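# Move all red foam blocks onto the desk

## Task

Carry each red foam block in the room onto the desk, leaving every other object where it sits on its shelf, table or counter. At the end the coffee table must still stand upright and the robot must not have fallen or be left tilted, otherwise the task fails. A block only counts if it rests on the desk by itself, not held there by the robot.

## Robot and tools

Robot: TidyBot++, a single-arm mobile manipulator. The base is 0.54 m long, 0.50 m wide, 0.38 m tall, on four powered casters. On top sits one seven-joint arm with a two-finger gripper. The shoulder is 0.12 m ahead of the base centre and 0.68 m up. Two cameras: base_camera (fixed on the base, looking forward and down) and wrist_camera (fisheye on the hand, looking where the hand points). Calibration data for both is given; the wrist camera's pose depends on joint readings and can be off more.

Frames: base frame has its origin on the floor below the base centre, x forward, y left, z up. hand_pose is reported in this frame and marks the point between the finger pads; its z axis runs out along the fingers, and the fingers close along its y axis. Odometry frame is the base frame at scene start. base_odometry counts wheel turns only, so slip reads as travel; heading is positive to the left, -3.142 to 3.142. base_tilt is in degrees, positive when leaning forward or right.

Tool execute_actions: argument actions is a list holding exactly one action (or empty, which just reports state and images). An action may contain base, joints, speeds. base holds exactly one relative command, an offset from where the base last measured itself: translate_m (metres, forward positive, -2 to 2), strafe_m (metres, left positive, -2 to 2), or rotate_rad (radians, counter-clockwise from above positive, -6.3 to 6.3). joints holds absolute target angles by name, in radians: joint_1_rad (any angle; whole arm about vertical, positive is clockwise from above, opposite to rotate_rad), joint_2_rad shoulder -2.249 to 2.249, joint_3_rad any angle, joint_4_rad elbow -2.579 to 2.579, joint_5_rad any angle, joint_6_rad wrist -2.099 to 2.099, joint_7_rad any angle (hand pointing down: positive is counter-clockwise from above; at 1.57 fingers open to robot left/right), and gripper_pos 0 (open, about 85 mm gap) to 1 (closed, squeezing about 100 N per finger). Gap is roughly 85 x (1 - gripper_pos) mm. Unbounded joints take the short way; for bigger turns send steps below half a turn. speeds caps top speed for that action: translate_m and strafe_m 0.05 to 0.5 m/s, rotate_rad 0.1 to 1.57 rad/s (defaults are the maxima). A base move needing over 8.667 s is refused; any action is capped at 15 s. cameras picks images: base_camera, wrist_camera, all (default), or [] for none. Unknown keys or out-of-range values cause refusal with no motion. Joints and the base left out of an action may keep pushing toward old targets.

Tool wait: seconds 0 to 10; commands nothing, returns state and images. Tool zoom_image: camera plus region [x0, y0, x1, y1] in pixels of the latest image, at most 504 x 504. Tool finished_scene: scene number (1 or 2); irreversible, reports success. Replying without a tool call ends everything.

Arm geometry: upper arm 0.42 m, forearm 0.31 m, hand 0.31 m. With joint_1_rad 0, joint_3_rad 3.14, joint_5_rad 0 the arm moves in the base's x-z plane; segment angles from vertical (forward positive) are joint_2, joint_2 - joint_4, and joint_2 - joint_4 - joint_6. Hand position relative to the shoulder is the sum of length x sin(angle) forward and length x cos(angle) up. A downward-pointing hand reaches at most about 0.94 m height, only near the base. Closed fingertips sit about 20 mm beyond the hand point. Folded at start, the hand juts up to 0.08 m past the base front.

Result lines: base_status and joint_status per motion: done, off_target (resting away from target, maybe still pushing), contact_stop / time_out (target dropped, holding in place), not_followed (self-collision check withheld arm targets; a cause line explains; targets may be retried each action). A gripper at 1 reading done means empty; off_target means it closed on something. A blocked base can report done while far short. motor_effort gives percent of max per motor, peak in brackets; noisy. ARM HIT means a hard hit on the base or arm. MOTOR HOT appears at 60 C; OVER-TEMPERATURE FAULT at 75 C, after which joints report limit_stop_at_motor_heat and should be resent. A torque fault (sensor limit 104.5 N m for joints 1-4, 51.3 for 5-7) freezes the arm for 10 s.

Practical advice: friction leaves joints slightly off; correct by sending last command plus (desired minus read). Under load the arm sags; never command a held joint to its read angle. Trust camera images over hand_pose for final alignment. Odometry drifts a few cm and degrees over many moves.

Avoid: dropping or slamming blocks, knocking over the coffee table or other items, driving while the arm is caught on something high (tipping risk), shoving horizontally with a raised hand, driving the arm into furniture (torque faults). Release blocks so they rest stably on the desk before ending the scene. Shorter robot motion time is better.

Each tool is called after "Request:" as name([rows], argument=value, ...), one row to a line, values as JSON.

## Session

Request:
execute_actions(actions=[])

Scene clock: 0.00 s.
base_odometry: x=+0.000 y=+0.000 heading=+0.000 (m, m, rad; odometry frame)
base_tilt: forward=-0.6 right=-0.2 (deg)
base_status: not commanded
joint_positions: joint_1_rad=+0.018 joint_2_rad=-0.391 joint_3_rad=+3.131 joint_4_rad=-2.521 joint_5_rad=+0.017 joint_6_rad=-0.900 joint_7_rad=+1.593 gripper_pos=+0.000
joint_status: not commanded
motor_effort: joint_1_rad=+1 joint_2_rad=+1 joint_3_rad=+1 joint_4_rad=+12 joint_5_rad=-1 joint_6_rad=-2 joint_7_rad=+1 (%)
hand_pose: x=+0.2597 y=-0.0043 z=+0.5948 quat_wxyz=(+0.010, +0.998, +0.013, +0.056) (m; base frame)
pictures: base_camera, wrist_camera
camera_calibration (this result's frames):
wrist_camera: T_world_to_cam=[[0.0590045, -0.996439, 0.0602302, -0.062881], [-0.990109, -0.0661097, -0.123749, 0.392208], [0.12729, -0.0523327, -0.990484, 0.685519], [0, 0, 0, 1]] pos_world=[0.304779, -0.000853275, 0.731318]
Images, in order (width x height): base_camera 644x364, wrist_camera 644x476.

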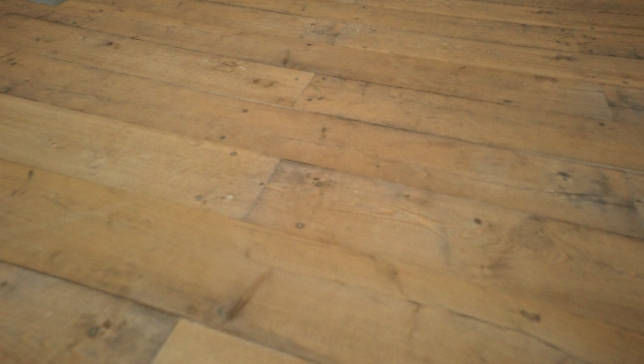

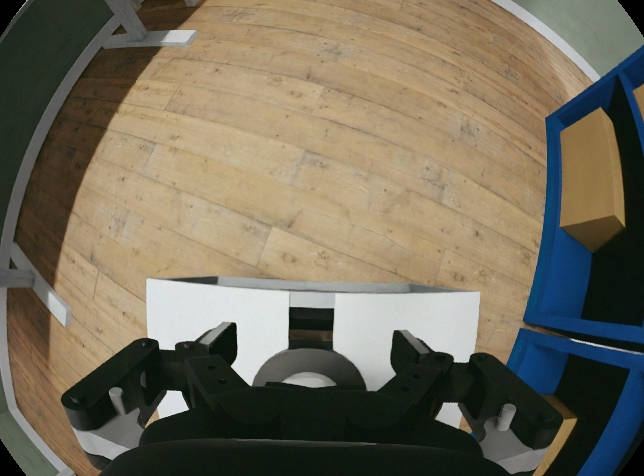

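Request:
execute_actions([
  {"joints":{"joint_2_rad":-0.6,"joint_4_rad":-1.6,"joint_6_rad":-1.2}},
], cameras=["wrist_camera"])

Request:
execute_actions([
  {"base":{"rotate_rad":1.3}},
])

Request:
execute_actions([
  {"joints":{"joint_1_rad":-2.2}},
], cameras=["wrist_camera"])

Scene clock: 3.70 s.
base_odometry: x=+0.000 y=+0.000 heading=+0.000 (m, m, rad; odometry frame)
base_tilt: forward=-0.6 right=-0.2 (deg)
base_status: not commanded
joint_positions: joint_1_rad=+0.018 joint_2_rad=-0.592 joint_3_rad=+3.131 joint_4_rad=-1.622 joint_5_rad=+0.017 joint_6_rad=-1.162 joint_7_rad=+1.593 gripper_pos=+0.000
joint_status: all done
motor_effort: joint_1_rad=+1(0) joint_2_rad=+2(4) joint_3_rad=+1(1) joint_4_rad=+21(22) joint_5_rad=-1(1) joint_6_rad=+7(7) joint_7_rad=+1(1) (%)
hand_pose: x=+0.4066 y=-0.0040 z=+1.0119 quat_wxyz=(+0.018, +0.889, +0.007, +0.457) (m; base frame)
pictures: wrist_camera
camera_calibration (this result's frames):
wrist_camera: T_world_to_cam=[[-0.00977893, -0.995794, 0.0910939, -0.0996126], [-0.570393, -0.0692689, -0.818446, 1.12151], [0.821314, -0.0599629, -0.567317, 0.369496], [0, 0, 0, 1]] pos_world=[0.335257, 0.000648268, 1.13659]
Images, in order (width x height): wrist_camera 644x476.

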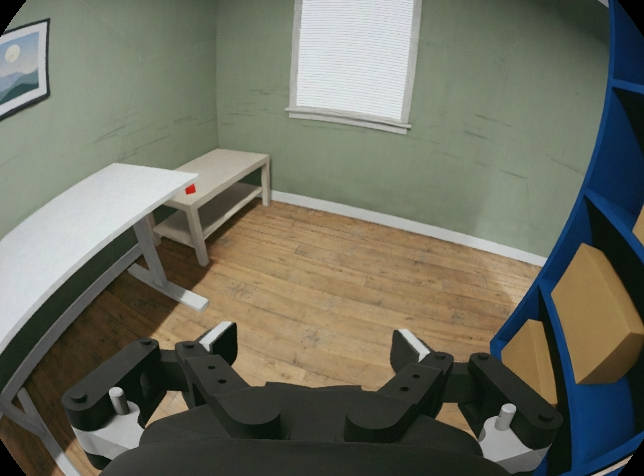

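Scene clock: 5.80 s.
base_odometry: x=+0.000 y=+0.000 heading=+1.299 (m, m, rad; odometry frame)
base_tilt: forward=-0.7 right=-0.2 (deg)
base_status: done
joint_positions: joint_1_rad=+0.018 joint_2_rad=-0.592 joint_3_rad=+3.131 joint_4_rad=-1.622 joint_5_rad=+0.017 joint_6_rad=-1.162 joint_7_rad=+1.593 gripper_pos=+0.000
joint_status: not commanded
motor_effort: joint_1_rad=+1(0) joint_2_rad=+2(2) joint_3_rad=+2(3) joint_4_rad=+22(21) joint_5_rad=-1(0) joint_6_rad=+7(7) joint_7_rad=+1(1) (%)
hand_pose: x=+0.4066 y=-0.0040 z=+1.0119 quat_wxyz=(+0.018, +0.889, +0.007, +0.457) (m; base frame)
pictures: base_camera, wrist_camera
camera_calibration (this result's frames):
wrist_camera: T_world_to_cam=[[-0.00977717, -0.995794, 0.0910936, -0.0996125], [-0.570411, -0.0692683, -0.818433, 1.1215], [0.821301, -0.0599628, -0.567335, 0.36952], [0, 0, 0, 1]] pos_world=[0.335255, 0.000648312, 1.13659]
Images, in order (width x height): base_camera 644x364, wrist_camera 644x476.

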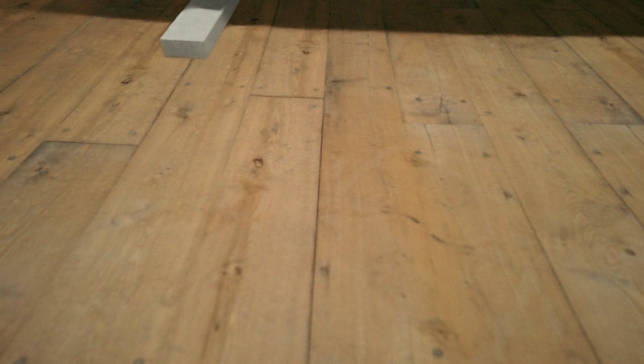

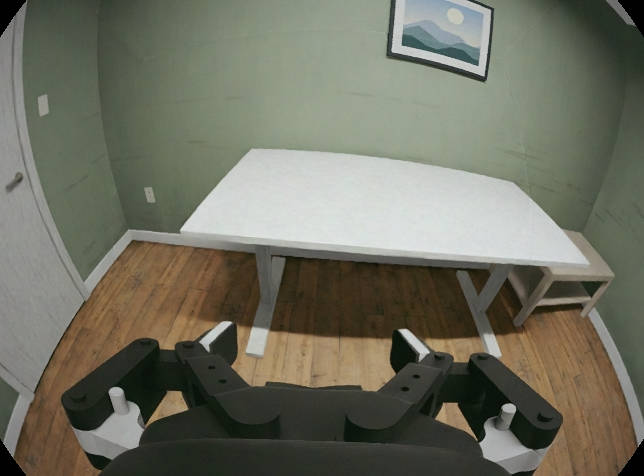

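Scene clock: 9.07 s.
base_odometry: x=+0.000 y=+0.000 heading=+1.299 (m, m, rad; odometry frame)
base_tilt: forward=-0.7 right=-0.2 (deg)
base_status: not commanded
joint_positions: joint_1_rad=-2.184 joint_2_rad=-0.592 joint_3_rad=+3.131 joint_4_rad=-1.622 joint_5_rad=+0.017 joint_6_rad=-1.162 joint_7_rad=+1.593 gripper_pos=+0.000
joint_status: all done
motor_effort: joint_1_rad=+1(1) joint_2_rad=+2(2) joint_3_rad=+1(1) joint_4_rad=+21(21) joint_5_rad=-1(1) joint_6_rad=+6(6) joint_7_rad=+1(1) (%)
hand_pose: x=-0.0474 y=+0.2346 z=+1.0119 quat_wxyz=(-0.399, +0.396, +0.796, +0.224) (m; base frame)
pictures: wrist_camera
camera_calibration (this result's frames):
wrist_camera: T_world_to_cam=[[0.809901, 0.57945, 0.0910934, -0.197154], [0.39238, -0.419769, -0.818433, 1.00693], [-0.436003, 0.698592, -0.567336, 0.51914], [0, 0, 0, 1]] pos_world=[-0.00907656, 0.17425, 1.13659]
Images, in order (width x height): wrist_camera 644x476.

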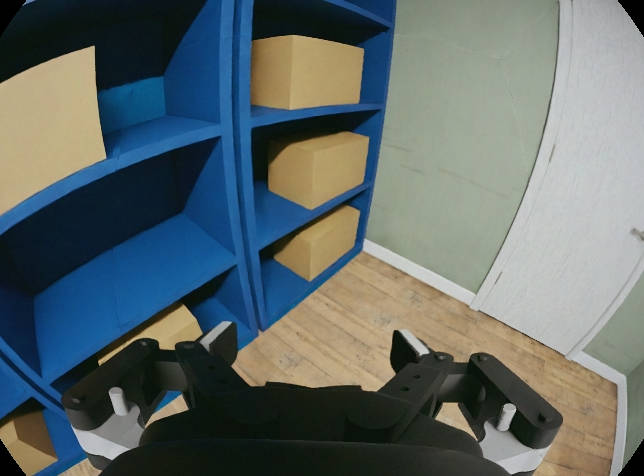

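Request:
execute_actions([
  {"base":{"strafe_m":-1.5},"joints":{"joint_1_rad":0,"joint_6_rad":-1.5}},
])

Scene clock: 14.70 s.
base_odometry: x=+1.446 y=-0.400 heading=+1.300 (m, m, rad; odometry frame)
base_tilt: forward=-0.6 right=-0.2 (deg)
base_status: done
joint_positions: joint_1_rad=-0.016 joint_2_rad=-0.595 joint_3_rad=+3.131 joint_4_rad=-1.622 joint_5_rad=+0.017 joint_6_rad=-1.462 joint_7_rad=+1.593 gripper_pos=+0.000
joint_status: all done
motor_effort: joint_1_rad=+1(1) joint_2_rad=+3(3) joint_3_rad=+1(1) joint_4_rad=+20(23) joint_5_rad=-1(2) joint_6_rad=+5(7) joint_7_rad=+1(1) (%)
hand_pose: x=+0.3411 y=+0.0032 z=+0.9456 quat_wxyz=(+0.011, +0.947, +0.022, +0.320) (m; base frame)
pictures: base_camera, wrist_camera
camera_calibration (this result's frames):
wrist_camera: T_world_to_cam=[[0.0438542, -0.995344, 0.0858275, -0.100378], [-0.783347, -0.0875777, -0.615384, 0.911074], [0.620036, -0.0402455, -0.78354, 0.65922], [0, 0, 0, 1]] pos_world=[0.309348, 0.00640932, 1.0858]
Images, in order (width x height): base_camera 644x364, wrist_camera 644x476.

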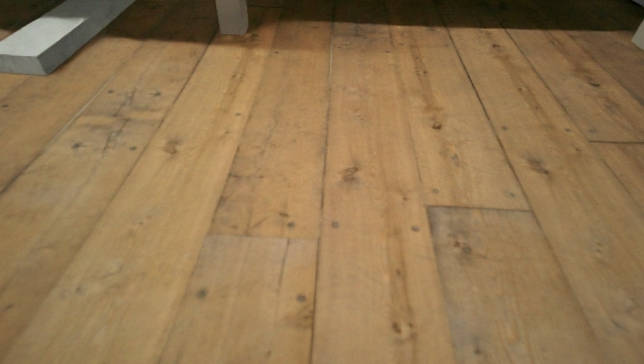

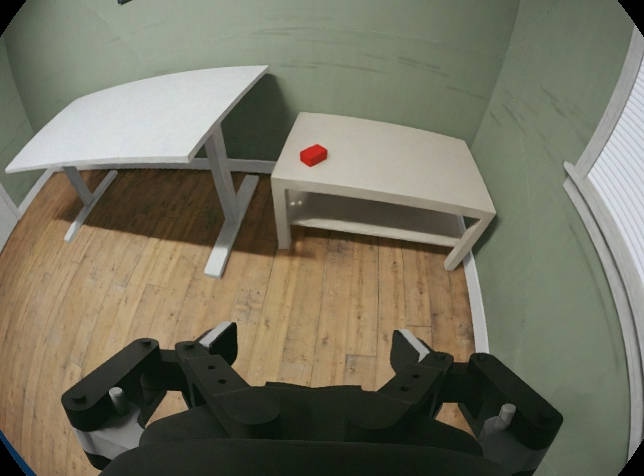

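Request:
execute_actions([
  {"base":{"translate_m":0.57},"joints":{"joint_1_rad":-0.05,"joint_2_rad":0.55,"joint_4_rad":-1.7,"joint_6_rad":-0.86,"joint_7_rad":0.62}},
])

Scene clock: 18.67 s.
base_odometry: x=+1.598 y=+0.149 heading=+1.300 (m, m, rad; odometry frame)
base_tilt: forward=-0.6 right=-0.2 (deg)
base_status: done
joint_positions: joint_1_rad=-0.031 joint_2_rad=+0.551 joint_3_rad=+3.131 joint_4_rad=-1.672 joint_5_rad=+0.017 joint_6_rad=-0.893 joint_7_rad=+0.639 gripper_pos=+0.000
joint_status: all done
motor_effort: joint_1_rad=+1(1) joint_2_rad=-35(37) joint_3_rad=+0(2) joint_4_rad=+16(21) joint_5_rad=+0(1) joint_6_rad=+0(5) joint_7_rad=+1(0) (%)
hand_pose: x=+0.5965 y=+0.0173 z=+0.5384 quat_wxyz=(-0.002, +0.904, -0.426, +0.013) (m; base frame)
pictures: base_camera, wrist_camera
camera_calibration (this result's frames):
wrist_camera: T_world_to_cam=[[-0.74641, -0.665181, 0.0201828, 0.438402], [-0.66543, 0.745609, -0.035629, 0.464915], [0.00865123, -0.0400241, -0.999161, 0.663103], [0, 0, 0, 1]] pos_world=[0.63086, -0.0284884, 0.670263]
Images, in order (width x height): base_camera 644x364, wrist_camera 644x476.

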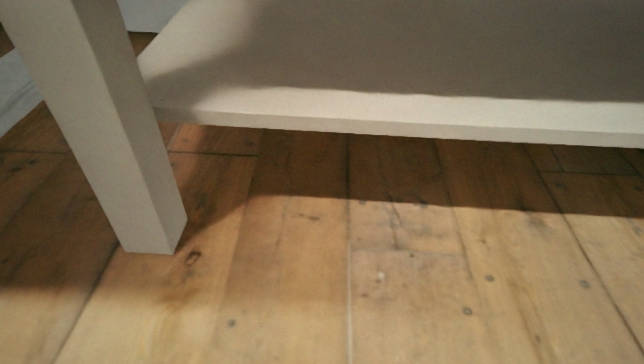

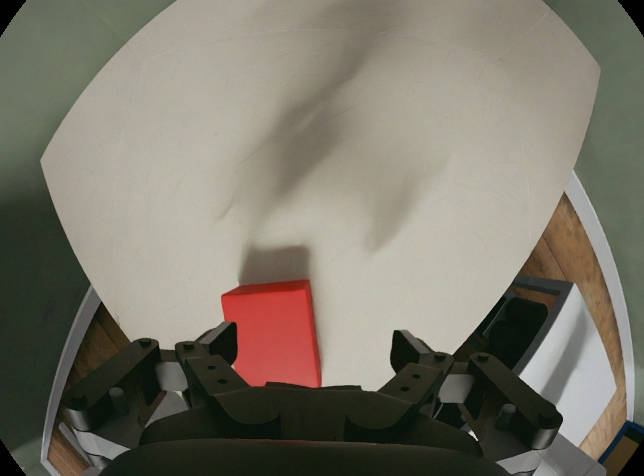

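Request:
execute_actions([
  {"base":{"translate_m":0.015},"joints":{"joint_1_rad":-0.09,"joint_7_rad":0.74}},
], cameras=["wrist_camera"])

Request:
execute_actions([
  {"joints":{"joint_2_rad":0.62,"joint_6_rad":-0.79}},
], cameras=["wrist_camera"])

Scene clock: 20.63 s.
base_odometry: x=+1.603 y=+0.164 heading=+1.300 (m, m, rad; odometry frame)
base_tilt: forward=-0.6 right=-0.2 (deg)
base_status: done
joint_positions: joint_1_rad=-0.079 joint_2_rad=+0.552 joint_3_rad=+3.131 joint_4_rad=-1.678 joint_5_rad=+0.017 joint_6_rad=-0.893 joint_7_rad=+0.728 gripper_pos=+0.000
joint_status: all done
motor_effort: joint_1_rad=+1(2) joint_2_rad=-35(37) joint_3_rad=+0(1) joint_4_rad=+15(16) joint_5_rad=-1(0) joint_6_rad=+0(0) joint_7_rad=+2(1) (%)
hand_pose: x=+0.5923 y=+0.0402 z=+0.5364 quat_wxyz=(-0.001, +0.932, -0.363, +0.010) (m; base frame)
pictures: wrist_camera
camera_calibration (this result's frames):
wrist_camera: T_world_to_cam=[[-0.647838, -0.76131, 0.0266896, 0.392487], [-0.761742, 0.64707, -0.032393, 0.50424], [0.00739105, -0.041316, -0.999119, 0.662815], [0, 0, 0, 1]] pos_world=[0.63347, -0.0000899839, 0.668089]
Images, in order (width x height): wrist_camera 644x476.

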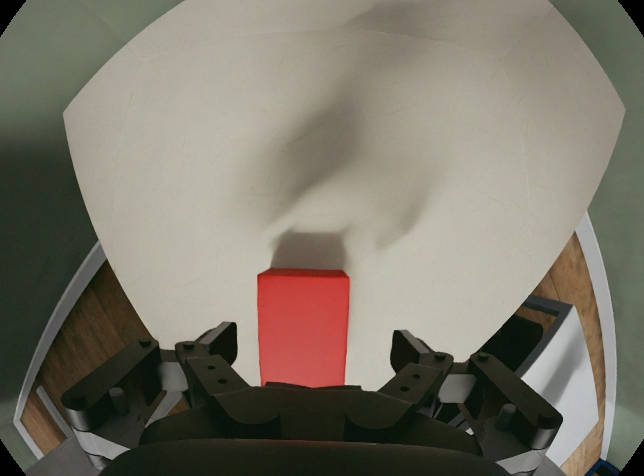

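Scene clock: 21.53 s.
base_odometry: x=+1.603 y=+0.164 heading=+1.300 (m, m, rad; odometry frame)
base_tilt: forward=-0.6 right=-0.2 (deg)
base_status: not commanded
joint_positions: joint_1_rad=-0.079 joint_2_rad=+0.619 joint_3_rad=+3.131 joint_4_rad=-1.678 joint_5_rad=+0.017 joint_6_rad=-0.824 joint_7_rad=+0.728 gripper_pos=+0.000
joint_status: all done
motor_effort: joint_1_rad=+1(1) joint_2_rad=-35(38) joint_3_rad=+0(0) joint_4_rad=+14(15) joint_5_rad=-1(1) joint_6_rad=+0(1) joint_7_rad=+1(1) (%)
hand_pose: x=+0.6026 y=+0.0414 z=+0.5044 quat_wxyz=(-0.002, +0.932, -0.363, +0.010) (m; base frame)
pictures: wrist_camera
camera_calibration (this result's frames):
wrist_camera: T_world_to_cam=[[-0.647487, -0.761671, 0.0248565, 0.401717], [-0.762029, 0.646739, -0.0322613, 0.510379], [0.00849689, -0.0398301, -0.99917, 0.630186], [0, 0, 0, 1]] pos_world=[0.643676, 0.000995463, 0.636143]
Images, in order (width x height): wrist_camera 644x476.

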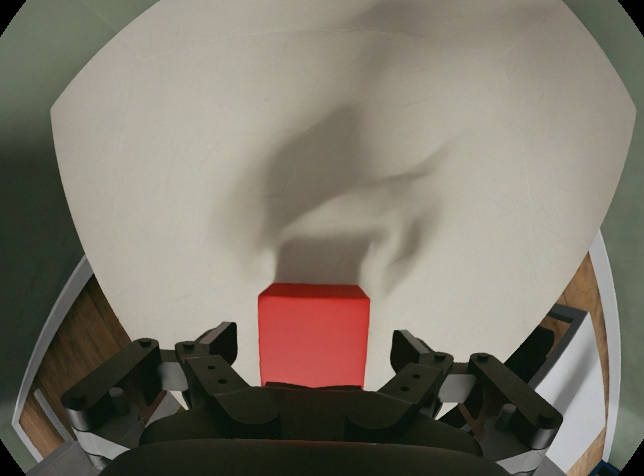

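Request:
execute_actions([
  {"joints":{"joint_2_rad":0.70,"joint_6_rad":-0.73}},
], cameras=["wrist_camera"])

Request:
execute_actions([
  {"joints":{"gripper_pos":1}},
], cameras=[])

Request:
execute_actions([
  {"base":{"translate_m":-0.13},"speeds":{"translate_m":0.1},"joints":{"joint_2_rad":0.2,"joint_4_rad":-1.0,"joint_6_rad":-1.5}},
])

Scene clock: 23.93 s.
base_odometry: x=+1.603 y=+0.164 heading=+1.300 (m, m, rad; odometry frame)
base_tilt: forward=-0.6 right=-0.2 (deg)
base_status: not commanded
joint_positions: joint_1_rad=-0.079 joint_2_rad=+0.701 joint_3_rad=+3.131 joint_4_rad=-1.679 joint_5_rad=+0.017 joint_6_rad=-0.765 joint_7_rad=+0.728 gripper_pos=+0.000
joint_status: all done
motor_effort: joint_1_rad=+1(1) joint_2_rad=-37(39) joint_3_rad=+0(0) joint_4_rad=+13(14) joint_5_rad=-1(1) joint_6_rad=-1(1) joint_7_rad=+2(2) (%)
hand_pose: x=+0.6045 y=+0.0420 z=+0.4648 quat_wxyz=(+0.003, +0.932, -0.363, +0.000) (m; base frame)
pictures: wrist_camera
camera_calibration (this result's frames):
wrist_camera: T_world_to_cam=[[-0.646469, -0.76187, 0.0403958, 0.396512], [-0.762798, 0.646465, -0.0149228, 0.502622], [-0.0147453, -0.040461, -0.999072, 0.604594], [0, 0, 0, 1]] pos_world=[0.648647, 0.00162598, 0.595517]
Images, in order (width x height): wrist_camera 644x476.

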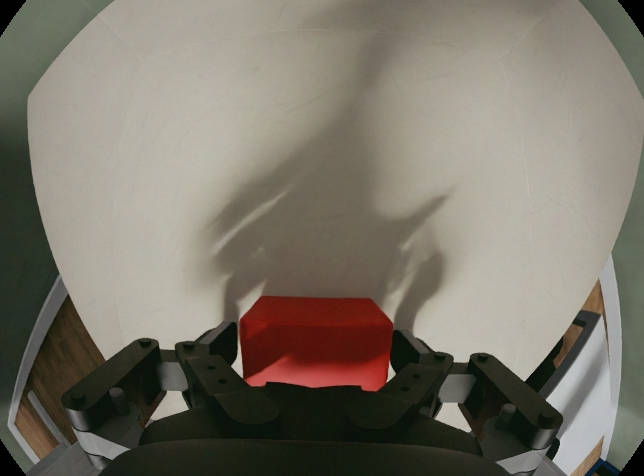

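Scene clock: 25.03 s.
base_odometry: x=+1.603 y=+0.164 heading=+1.300 (m, m, rad; odometry frame)
base_tilt: forward=-0.6 right=-0.2 (deg)
base_status: not commanded
joint_positions: joint_1_rad=-0.080 joint_2_rad=+0.691 joint_3_rad=+3.130 joint_4_rad=-1.679 joint_5_rad=+0.017 joint_6_rad=-0.763 joint_7_rad=+0.728 gripper_pos=+0.373
joint_status: gripper_pos off_target (ended at +0.373, target +1.000)
motor_effort: joint_1_rad=+1(3) joint_2_rad=-35(37) joint_3_rad=+0(3) joint_4_rad=+12(13) joint_5_rad=-1(1) joint_6_rad=-1(3) joint_7_rad=+1(2) (%)
hand_pose: x=+0.6071 y=+0.0425 z=+0.4695 quat_wxyz=(+0.000, +0.932, -0.362, +0.005) (m; base frame)
pictures: none
No camera images: the call's "cameras" was empty. Leave "cameras" out to get every camera's image.

Scene clock: 27.23 s.
base_odometry: x=+1.568 y=+0.038 heading=+1.300 (m, m, rad; odometry frame)
base_tilt: forward=-0.6 right=-0.2 (deg)
base_status: done
joint_positions: joint_1_rad=-0.080 joint_2_rad=+0.198 joint_3_rad=+3.130 joint_4_rad=-1.021 joint_5_rad=+0.017 joint_6_rad=-1.466 joint_7_rad=+0.728 gripper_pos=+0.373
joint_status: all done
motor_effort: joint_1_rad=+1(1) joint_2_rad=-27(42) joint_3_rad=+0(1) joint_4_rad=+21(21) joint_5_rad=-1(0) joint_6_rad=+3(4) joint_7_rad=+1(2) (%)
hand_pose: x=+0.6322 y=+0.0422 z=+0.9235 quat_wxyz=(-0.095, +0.905, -0.359, +0.206) (m; base frame)
pictures: base_camera, wrist_camera
camera_calibration (this result's frames):
wrist_camera: T_world_to_cam=[[-0.599717, -0.750886, -0.276604, 0.658797], [-0.675237, 0.660351, -0.328621, 0.764193], [0.429413, -0.0103064, -0.90305, 0.69256], [0, 0, 0, 1]] pos_world=[0.613709, -0.00281593, 1.05877]
Images, in order (width x height): base_camera 644x364, wrist_camera 644x476.

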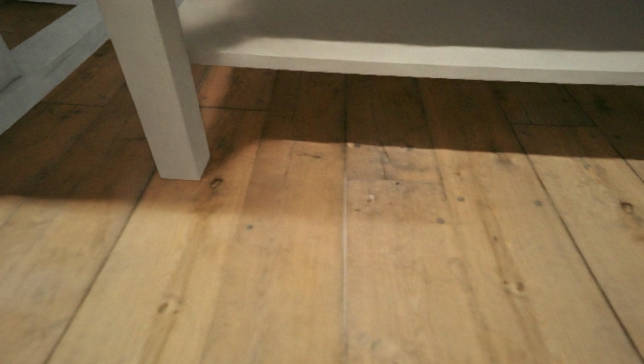

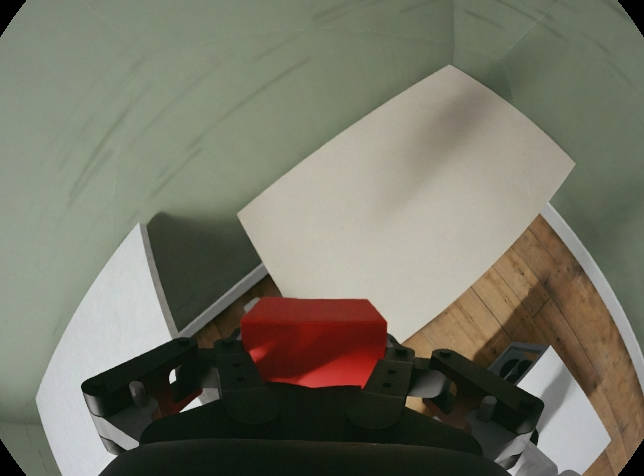

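Request:
execute_actions([
  {"base":{"strafe_m":0.6},"joints":{"joint_7_rad":1.57}},
], cameras=[])

Request:
execute_actions([
  {"joints":{"joint_2_rad":0.51}},
])

Scene clock: 31.33 s.
base_odometry: x=+0.990 y=+0.199 heading=+1.300 (m, m, rad; odometry frame)
base_tilt: forward=-0.6 right=-0.2 (deg)
base_status: done
joint_positions: joint_1_rad=-0.083 joint_2_rad=+0.198 joint_3_rad=+3.131 joint_4_rad=-1.021 joint_5_rad=+0.017 joint_6_rad=-1.467 joint_7_rad=+1.570 gripper_pos=+0.373
joint_status: all done
motor_effort: joint_1_rad=+1(2) joint_2_rad=-27(29) joint_3_rad=+1(2) joint_4_rad=+21(21) joint_5_rad=-1(2) joint_6_rad=+3(4) joint_7_rad=+1(2) (%)
hand_pose: x=+0.6320 y=+0.0436 z=+0.9233 quat_wxyz=(-0.003, +0.973, +0.044, +0.226) (m; base frame)
pictures: none
No camera images: the call's "cameras" was empty. Leave "cameras" out to get every camera's image.

Scene clock: 32.90 s.
base_odometry: x=+0.990 y=+0.199 heading=+1.300 (m, m, rad; odometry frame)
base_tilt: forward=-0.6 right=-0.2 (deg)
base_status: not commanded
joint_positions: joint_1_rad=-0.083 joint_2_rad=+0.510 joint_3_rad=+3.131 joint_4_rad=-1.015 joint_5_rad=+0.017 joint_6_rad=-1.470 joint_7_rad=+1.570 gripper_pos=+0.373
joint_status: all done
motor_effort: joint_1_rad=+1(1) joint_2_rad=-38(43) joint_3_rad=+0(0) joint_4_rad=+20(22) joint_5_rad=-1(1) joint_6_rad=+0(4) joint_7_rad=+1(1) (%)
hand_pose: x=+0.6818 y=+0.0477 z=+0.7556 quat_wxyz=(+0.003, +0.996, +0.046, +0.073) (m; base frame)
pictures: base_camera, wrist_camera
camera_calibration (this result's frames):
wrist_camera: T_world_to_cam=[[0.123832, -0.990948, 0.0518408, -0.0837784], [-0.978596, -0.130608, -0.159032, 0.855359], [0.164364, -0.0310379, -0.985911, 0.764015], [0, 0, 0, 1]] pos_world=[0.72185, 0.0524106, 0.893623]
Images, in order (width x height): base_camera 644x364, wrist_camera 644x476.

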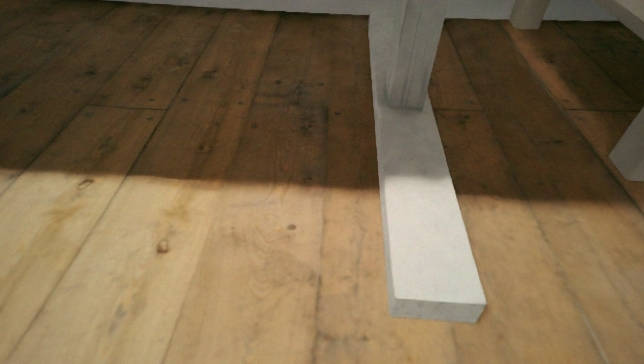

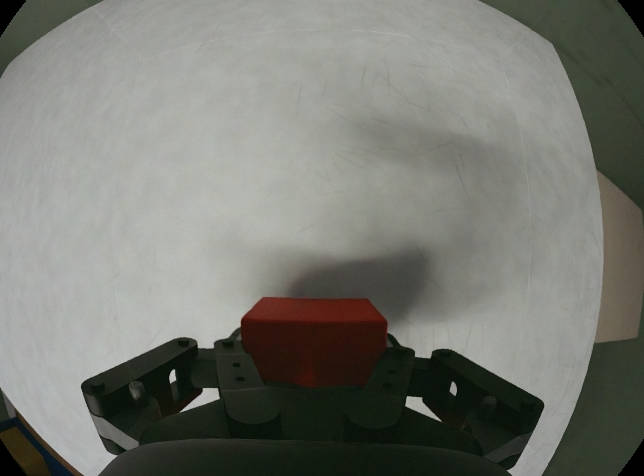

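Then check the unseen right-hand shelf.

Request:
execute_actions([
  {"joints":{"gripper_pos":0}},
], cameras=[])

Request:
execute_actions([
  {"joints":{"joint_2_rad":0.1}},
], cameras=["wrist_camera"])

Request:
execute_actions([
  {"joints":{"joint_1_rad":-3.0,"joint_2_rad":-0.6,"joint_4_rad":-1.6,"joint_6_rad":-1.0}},
], cameras=["wrist_camera"])

Scene clock: 35.67 s.
base_odometry: x=+0.990 y=+0.199 heading=+1.300 (m, m, rad; odometry frame)
base_tilt: forward=-0.6 right=-0.2 (deg)
base_status: not commanded
joint_positions: joint_1_rad=-0.083 joint_2_rad=+0.510 joint_3_rad=+3.131 joint_4_rad=-1.015 joint_5_rad=+0.017 joint_6_rad=-1.470 joint_7_rad=+1.570 gripper_pos=+0.000
joint_status: all done
motor_effort: joint_1_rad=+1(1) joint_2_rad=-37(38) joint_3_rad=+0(0) joint_4_rad=+20(20) joint_5_rad=-1(1) joint_6_rad=+0(2) joint_7_rad=+2(2) (%)
hand_pose: x=+0.6818 y=+0.0477 z=+0.7556 quat_wxyz=(+0.003, +0.996, +0.046, +0.073) (m; base frame)
pictures: none
No camera images: the call's "cameras" was empty. Leave "cameras" out to get every camera's image.

Scene clock: 37.47 s.
base_odometry: x=+0.990 y=+0.199 heading=+1.300 (m, m, rad; odometry frame)
base_tilt: forward=-0.6 right=-0.2 (deg)
base_status: not commanded
joint_positions: joint_1_rad=-0.083 joint_2_rad=+0.096 joint_3_rad=+3.131 joint_4_rad=-1.014 joint_5_rad=+0.017 joint_6_rad=-1.470 joint_7_rad=+1.570 gripper_pos=+0.000
joint_status: all done
motor_effort: joint_1_rad=+1(1) joint_2_rad=-23(40) joint_3_rad=+0(0) joint_4_rad=+20(21) joint_5_rad=-1(1) joint_6_rad=+4(5) joint_7_rad=+2(2) (%)
hand_pose: x=+0.6046 y=+0.0413 z=+0.9771 quat_wxyz=(-0.005, +0.960, +0.043, +0.277) (m; base frame)
pictures: wrist_camera
camera_calibration (this result's frames):
wrist_camera: T_world_to_cam=[[0.0994903, -0.992969, 0.064149, -0.0892733], [-0.831247, -0.118376, -0.543153, 1.09993], [0.546928, 0.000714843, -0.837179, 0.616921], [0, 0, 0, 1]] pos_world=[0.585781, 0.0411184, 1.11963]
Images, in order (width x height): wrist_camera 644x476.

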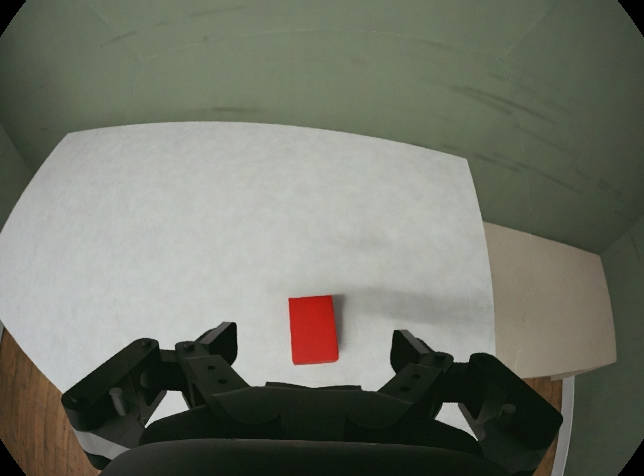

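Scene clock: 41.23 s.
base_odometry: x=+0.990 y=+0.199 heading=+1.300 (m, m, rad; odometry frame)
base_tilt: forward=-0.7 right=-0.2 (deg)
base_status: not commanded
joint_positions: joint_1_rad=-2.984 joint_2_rad=-0.589 joint_3_rad=+3.131 joint_4_rad=-1.572 joint_5_rad=+0.017 joint_6_rad=-1.038 joint_7_rad=+1.570 gripper_pos=+0.000
joint_status: all done
motor_effort: joint_1_rad=+1(0) joint_2_rad=+2(24) joint_3_rad=+1(2) joint_4_rad=+21(21) joint_5_rad=-1(1) joint_6_rad=+7(7) joint_7_rad=+1(1) (%)
hand_pose: x=-0.1856 y=+0.0464 z=+1.0704 quat_wxyz=(-0.529, +0.062, +0.845, +0.050) (m; base frame)
pictures: wrist_camera
camera_calibration (this result's frames):
wrist_camera: T_world_to_cam=[[0.171317, 0.982728, 0.069966, -0.0961919], [0.426311, -0.0099199, -0.904522, 1.10947], [-0.888206, 0.184787, -0.420648, 0.406473], [0, 0, 0, 1]] pos_world=[-0.0954696, 0.0304253, 1.18126]
Images, in order (width x height): wrist_camera 644x476.

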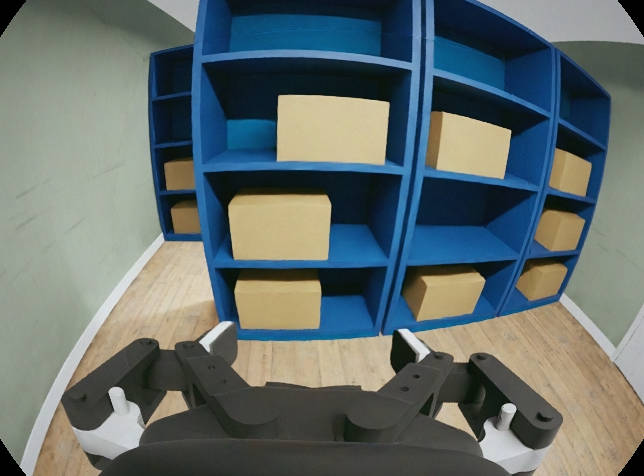

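Request:
execute_actions([
  {"base":{"strafe_m":-0.8},"joints":{"joint_1_rad":-3.14}},
], cameras=["wrist_camera"])

Scene clock: 45.77 s.
base_odometry: x=+1.761 y=-0.016 heading=+1.300 (m, m, rad; odometry frame)
base_tilt: forward=-0.6 right=-0.2 (deg)
base_status: done
joint_positions: joint_1_rad=-3.125 joint_2_rad=-0.593 joint_3_rad=+3.131 joint_4_rad=-1.576 joint_5_rad=+0.017 joint_6_rad=-1.034 joint_7_rad=+1.570 gripper_pos=+0.000
joint_status: all done
motor_effort: joint_1_rad=+1(1) joint_2_rad=+2(5) joint_3_rad=+1(4) joint_4_rad=+21(21) joint_5_rad=-1(0) joint_6_rad=+7(8) joint_7_rad=+2(2) (%)
hand_pose: x=-0.1881 y=+0.0035 z=+1.0707 quat_wxyz=(-0.533, +0.002, +0.846, +0.013) (m; base frame)
pictures: wrist_camera
camera_calibration (this result's frames):
wrist_camera: T_world_to_cam=[[0.0325561, 0.997034, 0.0697413, -0.0794644], [0.419544, 0.0497003, -0.906373, 1.11089], [-0.907151, 0.0587675, -0.416681, 0.404959], [0, 0, 0, 1]] pos_world=[-0.0961198, 0.000218939, 1.18116]
Images, in order (width x height): wrist_camera 644x476.

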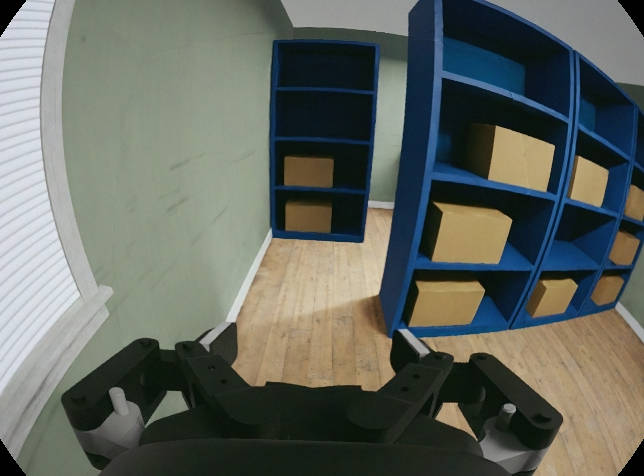

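Request:
execute_actions([
  {"base":{"translate_m":-1.75},"joints":{"joint_1_rad":-2.0,"joint_6_rad":-1.2}},
], cameras=["wrist_camera"])

Scene clock: 52.33 s.
base_odometry: x=+1.293 y=-1.702 heading=+1.300 (m, m, rad; odometry frame)
base_tilt: forward=-0.6 right=-0.2 (deg)
base_status: done
joint_positions: joint_1_rad=-2.016 joint_2_rad=-0.601 joint_3_rad=+3.131 joint_4_rad=-1.577 joint_5_rad=+0.017 joint_6_rad=-1.164 joint_7_rad=+1.570 gripper_pos=+0.000
joint_status: all done
motor_effort: joint_1_rad=+1(1) joint_2_rad=+3(6) joint_3_rad=+1(3) joint_4_rad=+20(22) joint_5_rad=-1(0) joint_6_rad=+7(7) joint_7_rad=+1(2) (%)
hand_pose: x=-0.0044 y=+0.2564 z=+1.0375 quat_wxyz=(-0.402, +0.464, +0.744, +0.264) (m; base frame)
pictures: wrist_camera
camera_calibration (this result's frames):
wrist_camera: T_world_to_cam=[[0.904494, 0.420505, 0.0711838, -0.185164], [0.276468, -0.451019, -0.848615, 1.05901], [-0.324741, 0.787247, -0.5242, 0.470255], [0, 0, 0, 1]] pos_world=[0.0274073, 0.185291, 1.15838]
Images, in order (width x height): wrist_camera 644x476.

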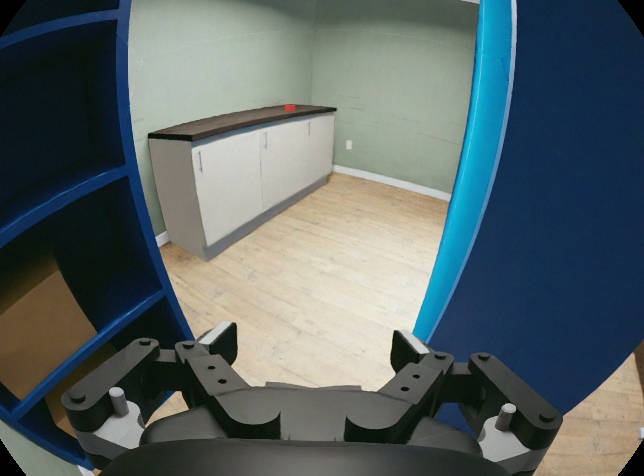

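Request:
execute_actions([
  {"base":{"translate_m":-0.37},"joints":{"joint_1_rad":-1.57,"joint_6_rad":-1.5}},
], cameras=["wrist_camera"])

Scene clock: 57.00 s.
base_odometry: x=+1.194 y=-2.059 heading=+1.300 (m, m, rad; odometry frame)
base_tilt: forward=-0.6 right=-0.2 (deg)
base_status: done
joint_positions: joint_1_rad=-1.585 joint_2_rad=-0.601 joint_3_rad=+3.131 joint_4_rad=-1.577 joint_5_rad=+0.017 joint_6_rad=-1.464 joint_7_rad=+1.570 gripper_pos=+0.000
joint_status: all done
motor_effort: joint_1_rad=+1(1) joint_2_rad=+4(6) joint_3_rad=+1(4) joint_4_rad=+20(21) joint_5_rad=-1(0) joint_6_rad=+5(6) joint_7_rad=+1(1) (%)
hand_pose: x=+0.1161 y=+0.2231 z=+0.9674 quat_wxyz=(-0.238, +0.657, +0.671, +0.248) (m; base frame)
pictures: wrist_camera
camera_calibration (this result's frames):
wrist_camera: T_world_to_cam=[[0.997237, 0.0199248, 0.0715663, -0.196965], [0.0620485, -0.753138, -0.65493, 0.856094], [0.0408499, 0.657561, -0.752293, 0.705964], [0, 0, 0, 1]] pos_world=[0.114463, 0.184467, 1.10587]
Images, in order (width x height): wrist_camera 644x476.

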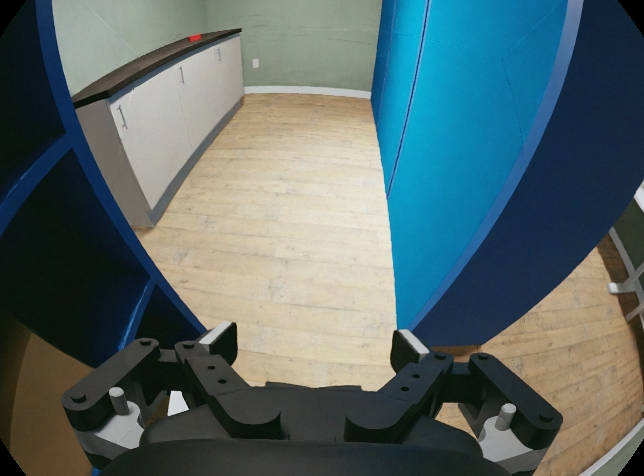

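Request:
execute_actions([
  {"base":{"strafe_m":2.0}},
], cameras=[])

Request:
execute_actions([
  {"base":{"rotate_rad":3.14},"joints":{"joint_1_rad":0,"joint_6_rad":-1.2}},
])

Scene clock: 63.40 s.
base_odometry: x=-0.734 y=-1.525 heading=+1.300 (m, m, rad; odometry frame)
base_tilt: forward=-0.6 right=-0.2 (deg)
base_status: done
joint_positions: joint_1_rad=-1.585 joint_2_rad=-0.597 joint_3_rad=+3.131 joint_4_rad=-1.578 joint_5_rad=+0.017 joint_6_rad=-1.467 joint_7_rad=+1.570 gripper_pos=+0.000
joint_status: not commanded
motor_effort: joint_1_rad=+1(1) joint_2_rad=+4(7) joint_3_rad=+1(2) joint_4_rad=+20(20) joint_5_rad=-1(1) joint_6_rad=+5(5) joint_7_rad=+2(2) (%)
hand_pose: x=+0.1162 y=+0.2235 z=+0.9654 quat_wxyz=(-0.235, +0.658, +0.672, +0.246) (m; base frame)
pictures: none
No camera images: the call's "cameras" was empty. Leave "cameras" out to get every camera's image.

Scene clock: 66.70 s.
base_odometry: x=-0.734 y=-1.525 heading=-1.844 (m, m, rad; odometry frame)
base_tilt: forward=-0.6 right=-0.2 (deg)
base_status: done
joint_positions: joint_1_rad=-0.017 joint_2_rad=-0.598 joint_3_rad=+3.131 joint_4_rad=-1.578 joint_5_rad=+0.017 joint_6_rad=-1.237 joint_7_rad=+1.570 gripper_pos=+0.000
joint_status: all done
motor_effort: joint_1_rad=+1(1) joint_2_rad=+3(5) joint_3_rad=+1(3) joint_4_rad=+20(21) joint_5_rad=-1(0) joint_6_rad=+6(7) joint_7_rad=+1(1) (%)
hand_pose: x=+0.3918 y=+0.0055 z=+1.0171 quat_wxyz=(+0.005, +0.895, +0.012, +0.446) (m; base frame)
pictures: base_camera, wrist_camera
camera_calibration (this result's frames):
wrist_camera: T_world_to_cam=[[0.0118938, -0.997348, 0.0717977, -0.0796946], [-0.589832, -0.0649782, -0.804907, 1.11182], [0.807438, -0.0327752, -0.589041, 0.41259], [0, 0, 0, 1]] pos_world=[0.323594, 0.00628344, 1.14367]
Images, in order (width x height): base_camera 644x364, wrist_camera 644x476.

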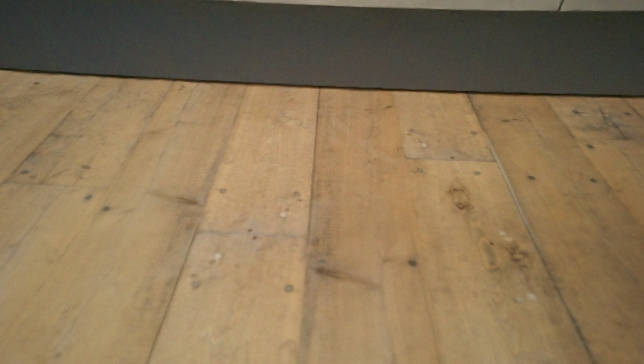

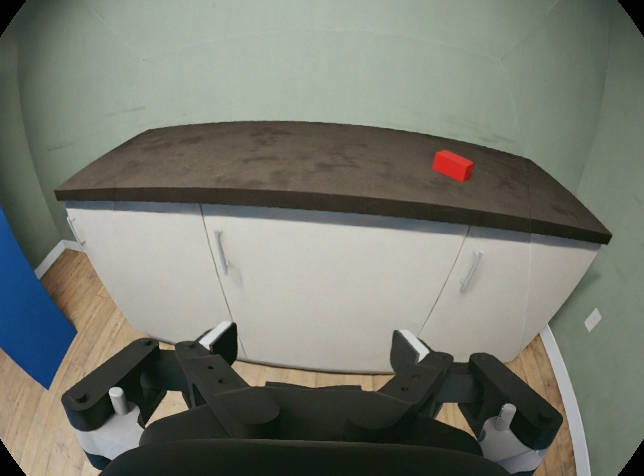

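Request:
execute_actions([
  {"base":{"strafe_m":-0.42},"joints":{"joint_2_rad":0.0,"joint_4_rad":-1.0,"joint_6_rad":-1.55}},
], cameras=[])

Request:
execute_actions([
  {"base":{"translate_m":0.4}},
])

Scene clock: 71.13 s.
base_odometry: x=-1.138 y=-1.412 heading=-1.843 (m, m, rad; odometry frame)
base_tilt: forward=-0.6 right=-0.1 (deg)
base_status: done
joint_positions: joint_1_rad=-0.011 joint_2_rad=+0.001 joint_3_rad=+3.131 joint_4_rad=-1.027 joint_5_rad=+0.017 joint_6_rad=-1.512 joint_7_rad=+1.570 gripper_pos=+0.000
joint_status: all done
motor_effort: joint_1_rad=+0(0) joint_2_rad=-19(21) joint_3_rad=+1(4) joint_4_rad=+20(22) joint_5_rad=-1(0) joint_6_rad=+5(7) joint_7_rad=+1(1) (%)
hand_pose: x=+0.5646 y=+0.0059 z=+1.0081 quat_wxyz=(+0.005, +0.955, +0.008, +0.296) (m; base frame)
pictures: none
No camera images: the call's "cameras" was empty. Leave "cameras" out to get every camera's image.

Scene clock: 73.40 s.
base_odometry: x=-1.246 y=-1.798 heading=-1.843 (m, m, rad; odometry frame)
base_tilt: forward=-0.6 right=-0.2 (deg)
base_status: done
joint_positions: joint_1_rad=-0.011 joint_2_rad=+0.006 joint_3_rad=+3.131 joint_4_rad=-1.024 joint_5_rad=+0.017 joint_6_rad=-1.516 joint_7_rad=+1.570 gripper_pos=+0.000
joint_status: not commanded
motor_effort: joint_1_rad=+0(1) joint_2_rad=-19(22) joint_3_rad=+1(1) joint_4_rad=+20(21) joint_5_rad=-1(1) joint_6_rad=+5(5) joint_7_rad=+2(1) (%)
hand_pose: x=+0.5657 y=+0.0058 z=+1.0067 quat_wxyz=(+0.005, +0.956, +0.008, +0.294) (m; base frame)
pictures: base_camera, wrist_camera
camera_calibration (this result's frames):
wrist_camera: T_world_to_cam=[[0.025256, -0.997571, 0.0649114, -0.0812919], [-0.818667, -0.0579034, -0.571342, 1.10036], [0.573713, -0.038711, -0.818141, 0.628916], [0, 0, 0, 1]] pos_world=[0.542067, 0.00696625, 1.1485]
Images, in order (width x height): base_camera 644x364, wrist_camera 644x476.

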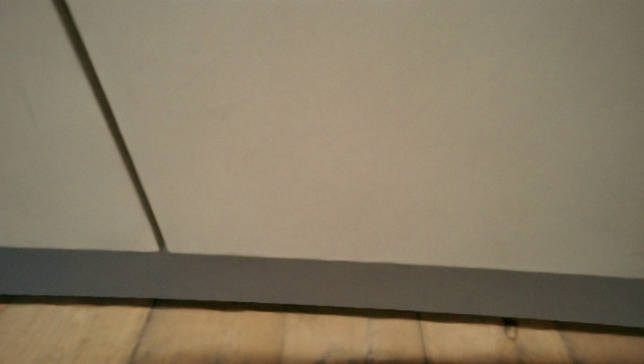

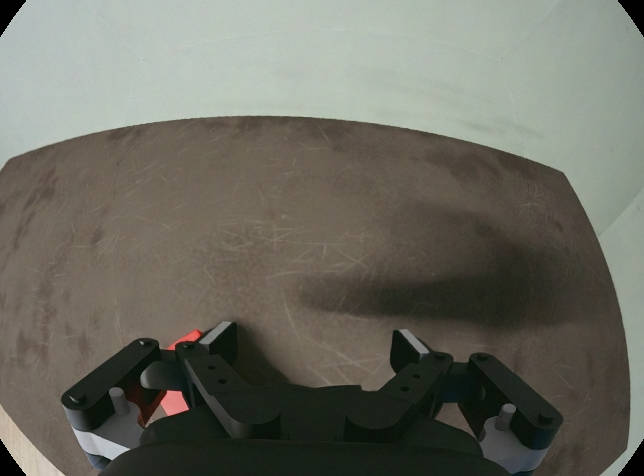

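Request:
execute_actions([
  {"base":{"translate_m":-0.14}},
], cameras=[])

Request:
execute_actions([
  {"base":{"strafe_m":0.13}},
], cameras=["wrist_camera"])

Scene clock: 75.83 s.
base_odometry: x=-1.209 y=-1.663 heading=-1.843 (m, m, rad; odometry frame)
base_tilt: forward=-0.6 right=-0.2 (deg)
base_status: done
joint_positions: joint_1_rad=-0.010 joint_2_rad=-0.005 joint_3_rad=+3.131 joint_4_rad=-1.022 joint_5_rad=+0.017 joint_6_rad=-1.516 joint_7_rad=+1.570 gripper_pos=+0.000
joint_status: not commanded
motor_effort: joint_1_rad=+1(2) joint_2_rad=-18(23) joint_3_rad=+1(3) joint_4_rad=+20(21) joint_5_rad=-1(0) joint_6_rad=+5(5) joint_7_rad=+2(1) (%)
hand_pose: x=+0.5621 y=+0.0051 z=+1.0122 quat_wxyz=(+0.005, +0.954, +0.007, +0.299) (m; base frame)
pictures: none
No camera images: the call's "cameras" was empty. Leave "cameras" out to get every camera's image.

Scene clock: 77.23 s.
base_odometry: x=-1.083 y=-1.698 heading=-1.843 (m, m, rad; odometry frame)
base_tilt: forward=-0.6 right=-0.3 (deg)
base_status: done
joint_positions: joint_1_rad=-0.009 joint_2_rad=-0.004 joint_3_rad=+3.131 joint_4_rad=-1.022 joint_5_rad=+0.017 joint_6_rad=-1.516 joint_7_rad=+1.570 gripper_pos=+0.000
joint_status: not commanded
motor_effort: joint_1_rad=+1(2) joint_2_rad=-18(20) joint_3_rad=+1(3) joint_4_rad=+19(20) joint_5_rad=-1(1) joint_6_rad=+4(4) joint_7_rad=+1(1) (%)
hand_pose: x=+0.5623 y=+0.0047 z=+1.0121 quat_wxyz=(+0.005, +0.954, +0.007, +0.299) (m; base frame)
pictures: wrist_camera
camera_calibration (this result's frames):
wrist_camera: T_world_to_cam=[[0.0219756, -0.99764, 0.0650526, -0.0810041], [-0.812095, -0.055764, -0.580855, 1.10645], [0.583111, -0.0400642, -0.811404, 0.623136], [0, 0, 0, 1]] pos_world=[0.536969, 0.00585284, 1.15357]
Images, in order (width x height): wrist_camera 644x476.

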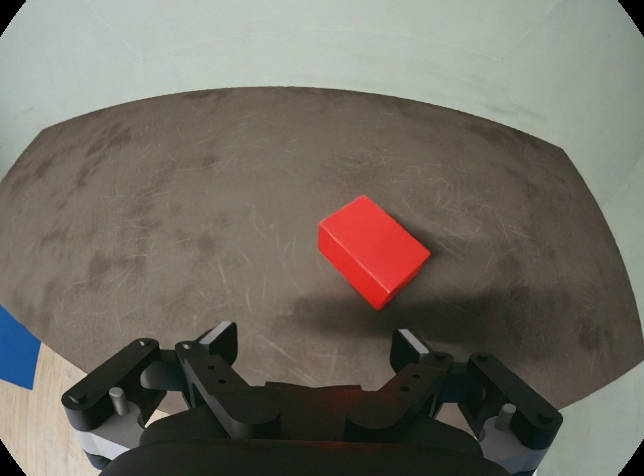

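Request:
execute_actions([
  {"base":{"strafe_m":-0.065},"joints":{"joint_2_rad":0.27,"joint_4_rad":-0.52,"joint_6_rad":-2.08,"joint_7_rad":2.29}},
], cameras=[])

Request:
execute_actions([
  {"base":{"translate_m":0.13}},
], cameras=["wrist_camera"])

Scene clock: 82.03 s.
base_odometry: x=-1.146 y=-1.680 heading=-1.843 (m, m, rad; odometry frame)
base_tilt: forward=-0.6 right=-0.1 (deg)
base_status: done
joint_positions: joint_1_rad=-0.006 joint_2_rad=+0.263 joint_3_rad=+3.131 joint_4_rad=-0.547 joint_5_rad=+0.017 joint_6_rad=-2.044 joint_7_rad=+2.273 gripper_pos=+0.000
joint_status: all done
motor_effort: joint_1_rad=+1(2) joint_2_rad=-25(25) joint_3_rad=+0(2) joint_4_rad=+16(20) joint_5_rad=-1(2) joint_6_rad=+2(5) joint_7_rad=+2(2) (%)
hand_pose: x=+0.5441 y=+0.0024 z=+1.0067 quat_wxyz=(+0.054, +0.928, +0.343, +0.133) (m; base frame)
pictures: none
No camera images: the call's "cameras" was empty. Leave "cameras" out to get every camera's image.

Scene clock: 83.53 s.
base_odometry: x=-1.181 y=-1.806 heading=-1.843 (m, m, rad; odometry frame)
base_tilt: forward=-0.6 right=-0.2 (deg)
base_status: done
joint_positions: joint_1_rad=-0.006 joint_2_rad=+0.275 joint_3_rad=+3.131 joint_4_rad=-0.545 joint_5_rad=+0.017 joint_6_rad=-2.045 joint_7_rad=+2.273 gripper_pos=+0.000
joint_status: not commanded
motor_effort: joint_1_rad=+1(0) joint_2_rad=-26(29) joint_3_rad=+0(0) joint_4_rad=+16(17) joint_5_rad=-1(2) joint_6_rad=+2(3) joint_7_rad=+1(1) (%)
hand_pose: x=+0.5478 y=+0.0025 z=+1.0019 quat_wxyz=(+0.052, +0.929, +0.343, +0.128) (m; base frame)
pictures: wrist_camera
camera_calibration (this result's frames):
wrist_camera: T_world_to_cam=[[0.642608, -0.732497, 0.22473, -0.582863], [-0.702803, -0.680335, -0.207877, 0.656681], [0.305161, -0.0243579, -0.951989, 0.916291], [0, 0, 0, 1]] pos_world=[0.556453, 0.0421369, 1.13979]
Images, in order (width x height): wrist_camera 644x476.

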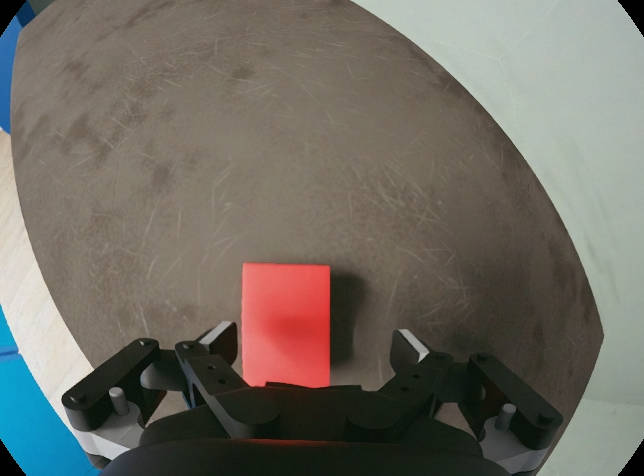

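Request:
execute_actions([
  {"joints":{"joint_2_rad":0.172,"joint_4_rad":-0.97,"joint_6_rad":-1.735}},
], cameras=["wrist_camera"])

Scene clock: 86.90 s.
base_odometry: x=-1.181 y=-1.806 heading=-1.843 (m, m, rad; odometry frame)
base_tilt: forward=-0.6 right=-0.2 (deg)
base_status: not commanded
joint_positions: joint_1_rad=-0.006 joint_2_rad=+0.173 joint_3_rad=+3.131 joint_4_rad=-0.943 joint_5_rad=+0.017 joint_6_rad=-1.774 joint_7_rad=+2.273 gripper_pos=+0.000
joint_status: all done
motor_effort: joint_1_rad=+1(3) joint_2_rad=-24(25) joint_3_rad=+1(2) joint_4_rad=+18(19) joint_5_rad=+0(1) joint_6_rad=+2(1) joint_7_rad=+1(1) (%)
hand_pose: x=+0.5514 y=+0.0026 z=+0.9329 quat_wxyz=(+0.049, +0.930, +0.346, +0.116) (m; base frame)
pictures: wrist_camera
camera_calibration (this result's frames):
wrist_camera: T_world_to_cam=[[0.651024, -0.72889, 0.211864, -0.562208], [-0.704813, -0.684094, -0.18776, 0.627323], [0.281792, -0.0270882, -0.959093, 0.869063], [0, 0, 0, 1]] pos_world=[0.563262, 0.0429015, 1.07041]
Images, in order (width x height): wrist_camera 644x476.

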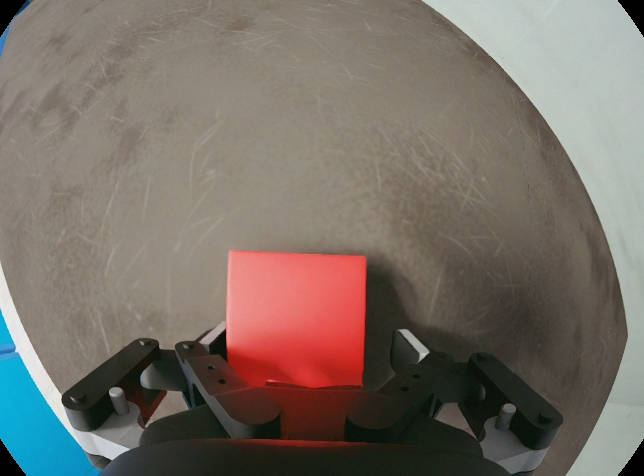

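Left finger is beside the block; close.

Request:
execute_actions([
  {"joints":{"gripper_pos":1}},
], cameras=[])

Request:
execute_actions([
  {"joints":{"joint_2_rad":-0.3}},
], cameras=["wrist_camera"])

Scene clock: 88.90 s.
base_odometry: x=-1.181 y=-1.806 heading=-1.843 (m, m, rad; odometry frame)
base_tilt: forward=-0.6 right=-0.2 (deg)
base_status: not commanded
joint_positions: joint_1_rad=-0.006 joint_2_rad=+0.162 joint_3_rad=+3.131 joint_4_rad=-0.950 joint_5_rad=+0.017 joint_6_rad=-1.768 joint_7_rad=+2.273 gripper_pos=+0.373
joint_status: gripper_pos off_target (ended at +0.373, target +1.000)
motor_effort: joint_1_rad=+1(2) joint_2_rad=-22(24) joint_3_rad=+1(1) joint_4_rad=+17(18) joint_5_rad=-1(2) joint_6_rad=+1(2) joint_7_rad=+1(2) (%)
hand_pose: x=+0.5491 y=+0.0026 z=+0.9359 quat_wxyz=(+0.051, +0.929, +0.346, +0.121) (m; base frame)
pictures: none
No camera images: the call's "cameras" was empty. Leave "cameras" out to get every camera's image.

Scene clock: 90.77 s.
base_odometry: x=-1.181 y=-1.806 heading=-1.843 (m, m, rad; odometry frame)
base_tilt: forward=-0.6 right=-0.2 (deg)
base_status: not commanded
joint_positions: joint_1_rad=-0.006 joint_2_rad=-0.304 joint_3_rad=+3.131 joint_4_rad=-0.955 joint_5_rad=+0.017 joint_6_rad=-1.768 joint_7_rad=+2.273 gripper_pos=+0.373
joint_status: all done
motor_effort: joint_1_rad=+1(1) joint_2_rad=-3(27) joint_3_rad=+1(1) joint_4_rad=+16(20) joint_5_rad=+0(1) joint_6_rad=+6(6) joint_7_rad=+1(0) (%)
hand_pose: x=+0.3894 y=+0.0017 z=+1.0998 quat_wxyz=(+0.127, +0.877, +0.325, +0.330) (m; base frame)
pictures: wrist_camera
camera_calibration (this result's frames):
wrist_camera: T_world_to_cam=[[0.484582, -0.72972, 0.482378, -0.725451], [-0.542546, -0.683291, -0.488627, 0.811569], [0.686166, -0.0249322, -0.727018, 0.66208], [0, 0, 0, 1]] pos_world=[0.337558, 0.041669, 1.22784]
Images, in order (width x height): wrist_camera 644x476.

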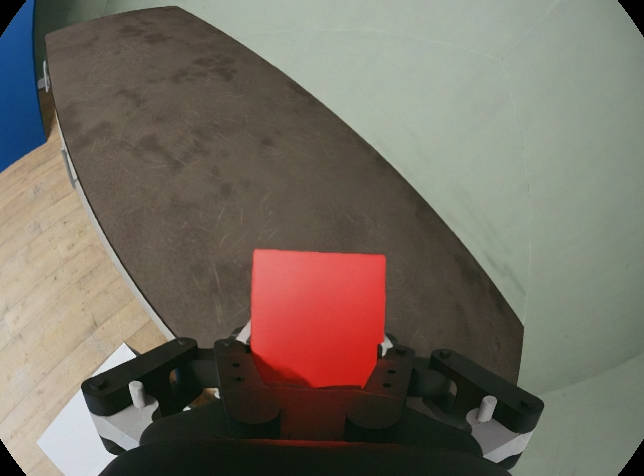

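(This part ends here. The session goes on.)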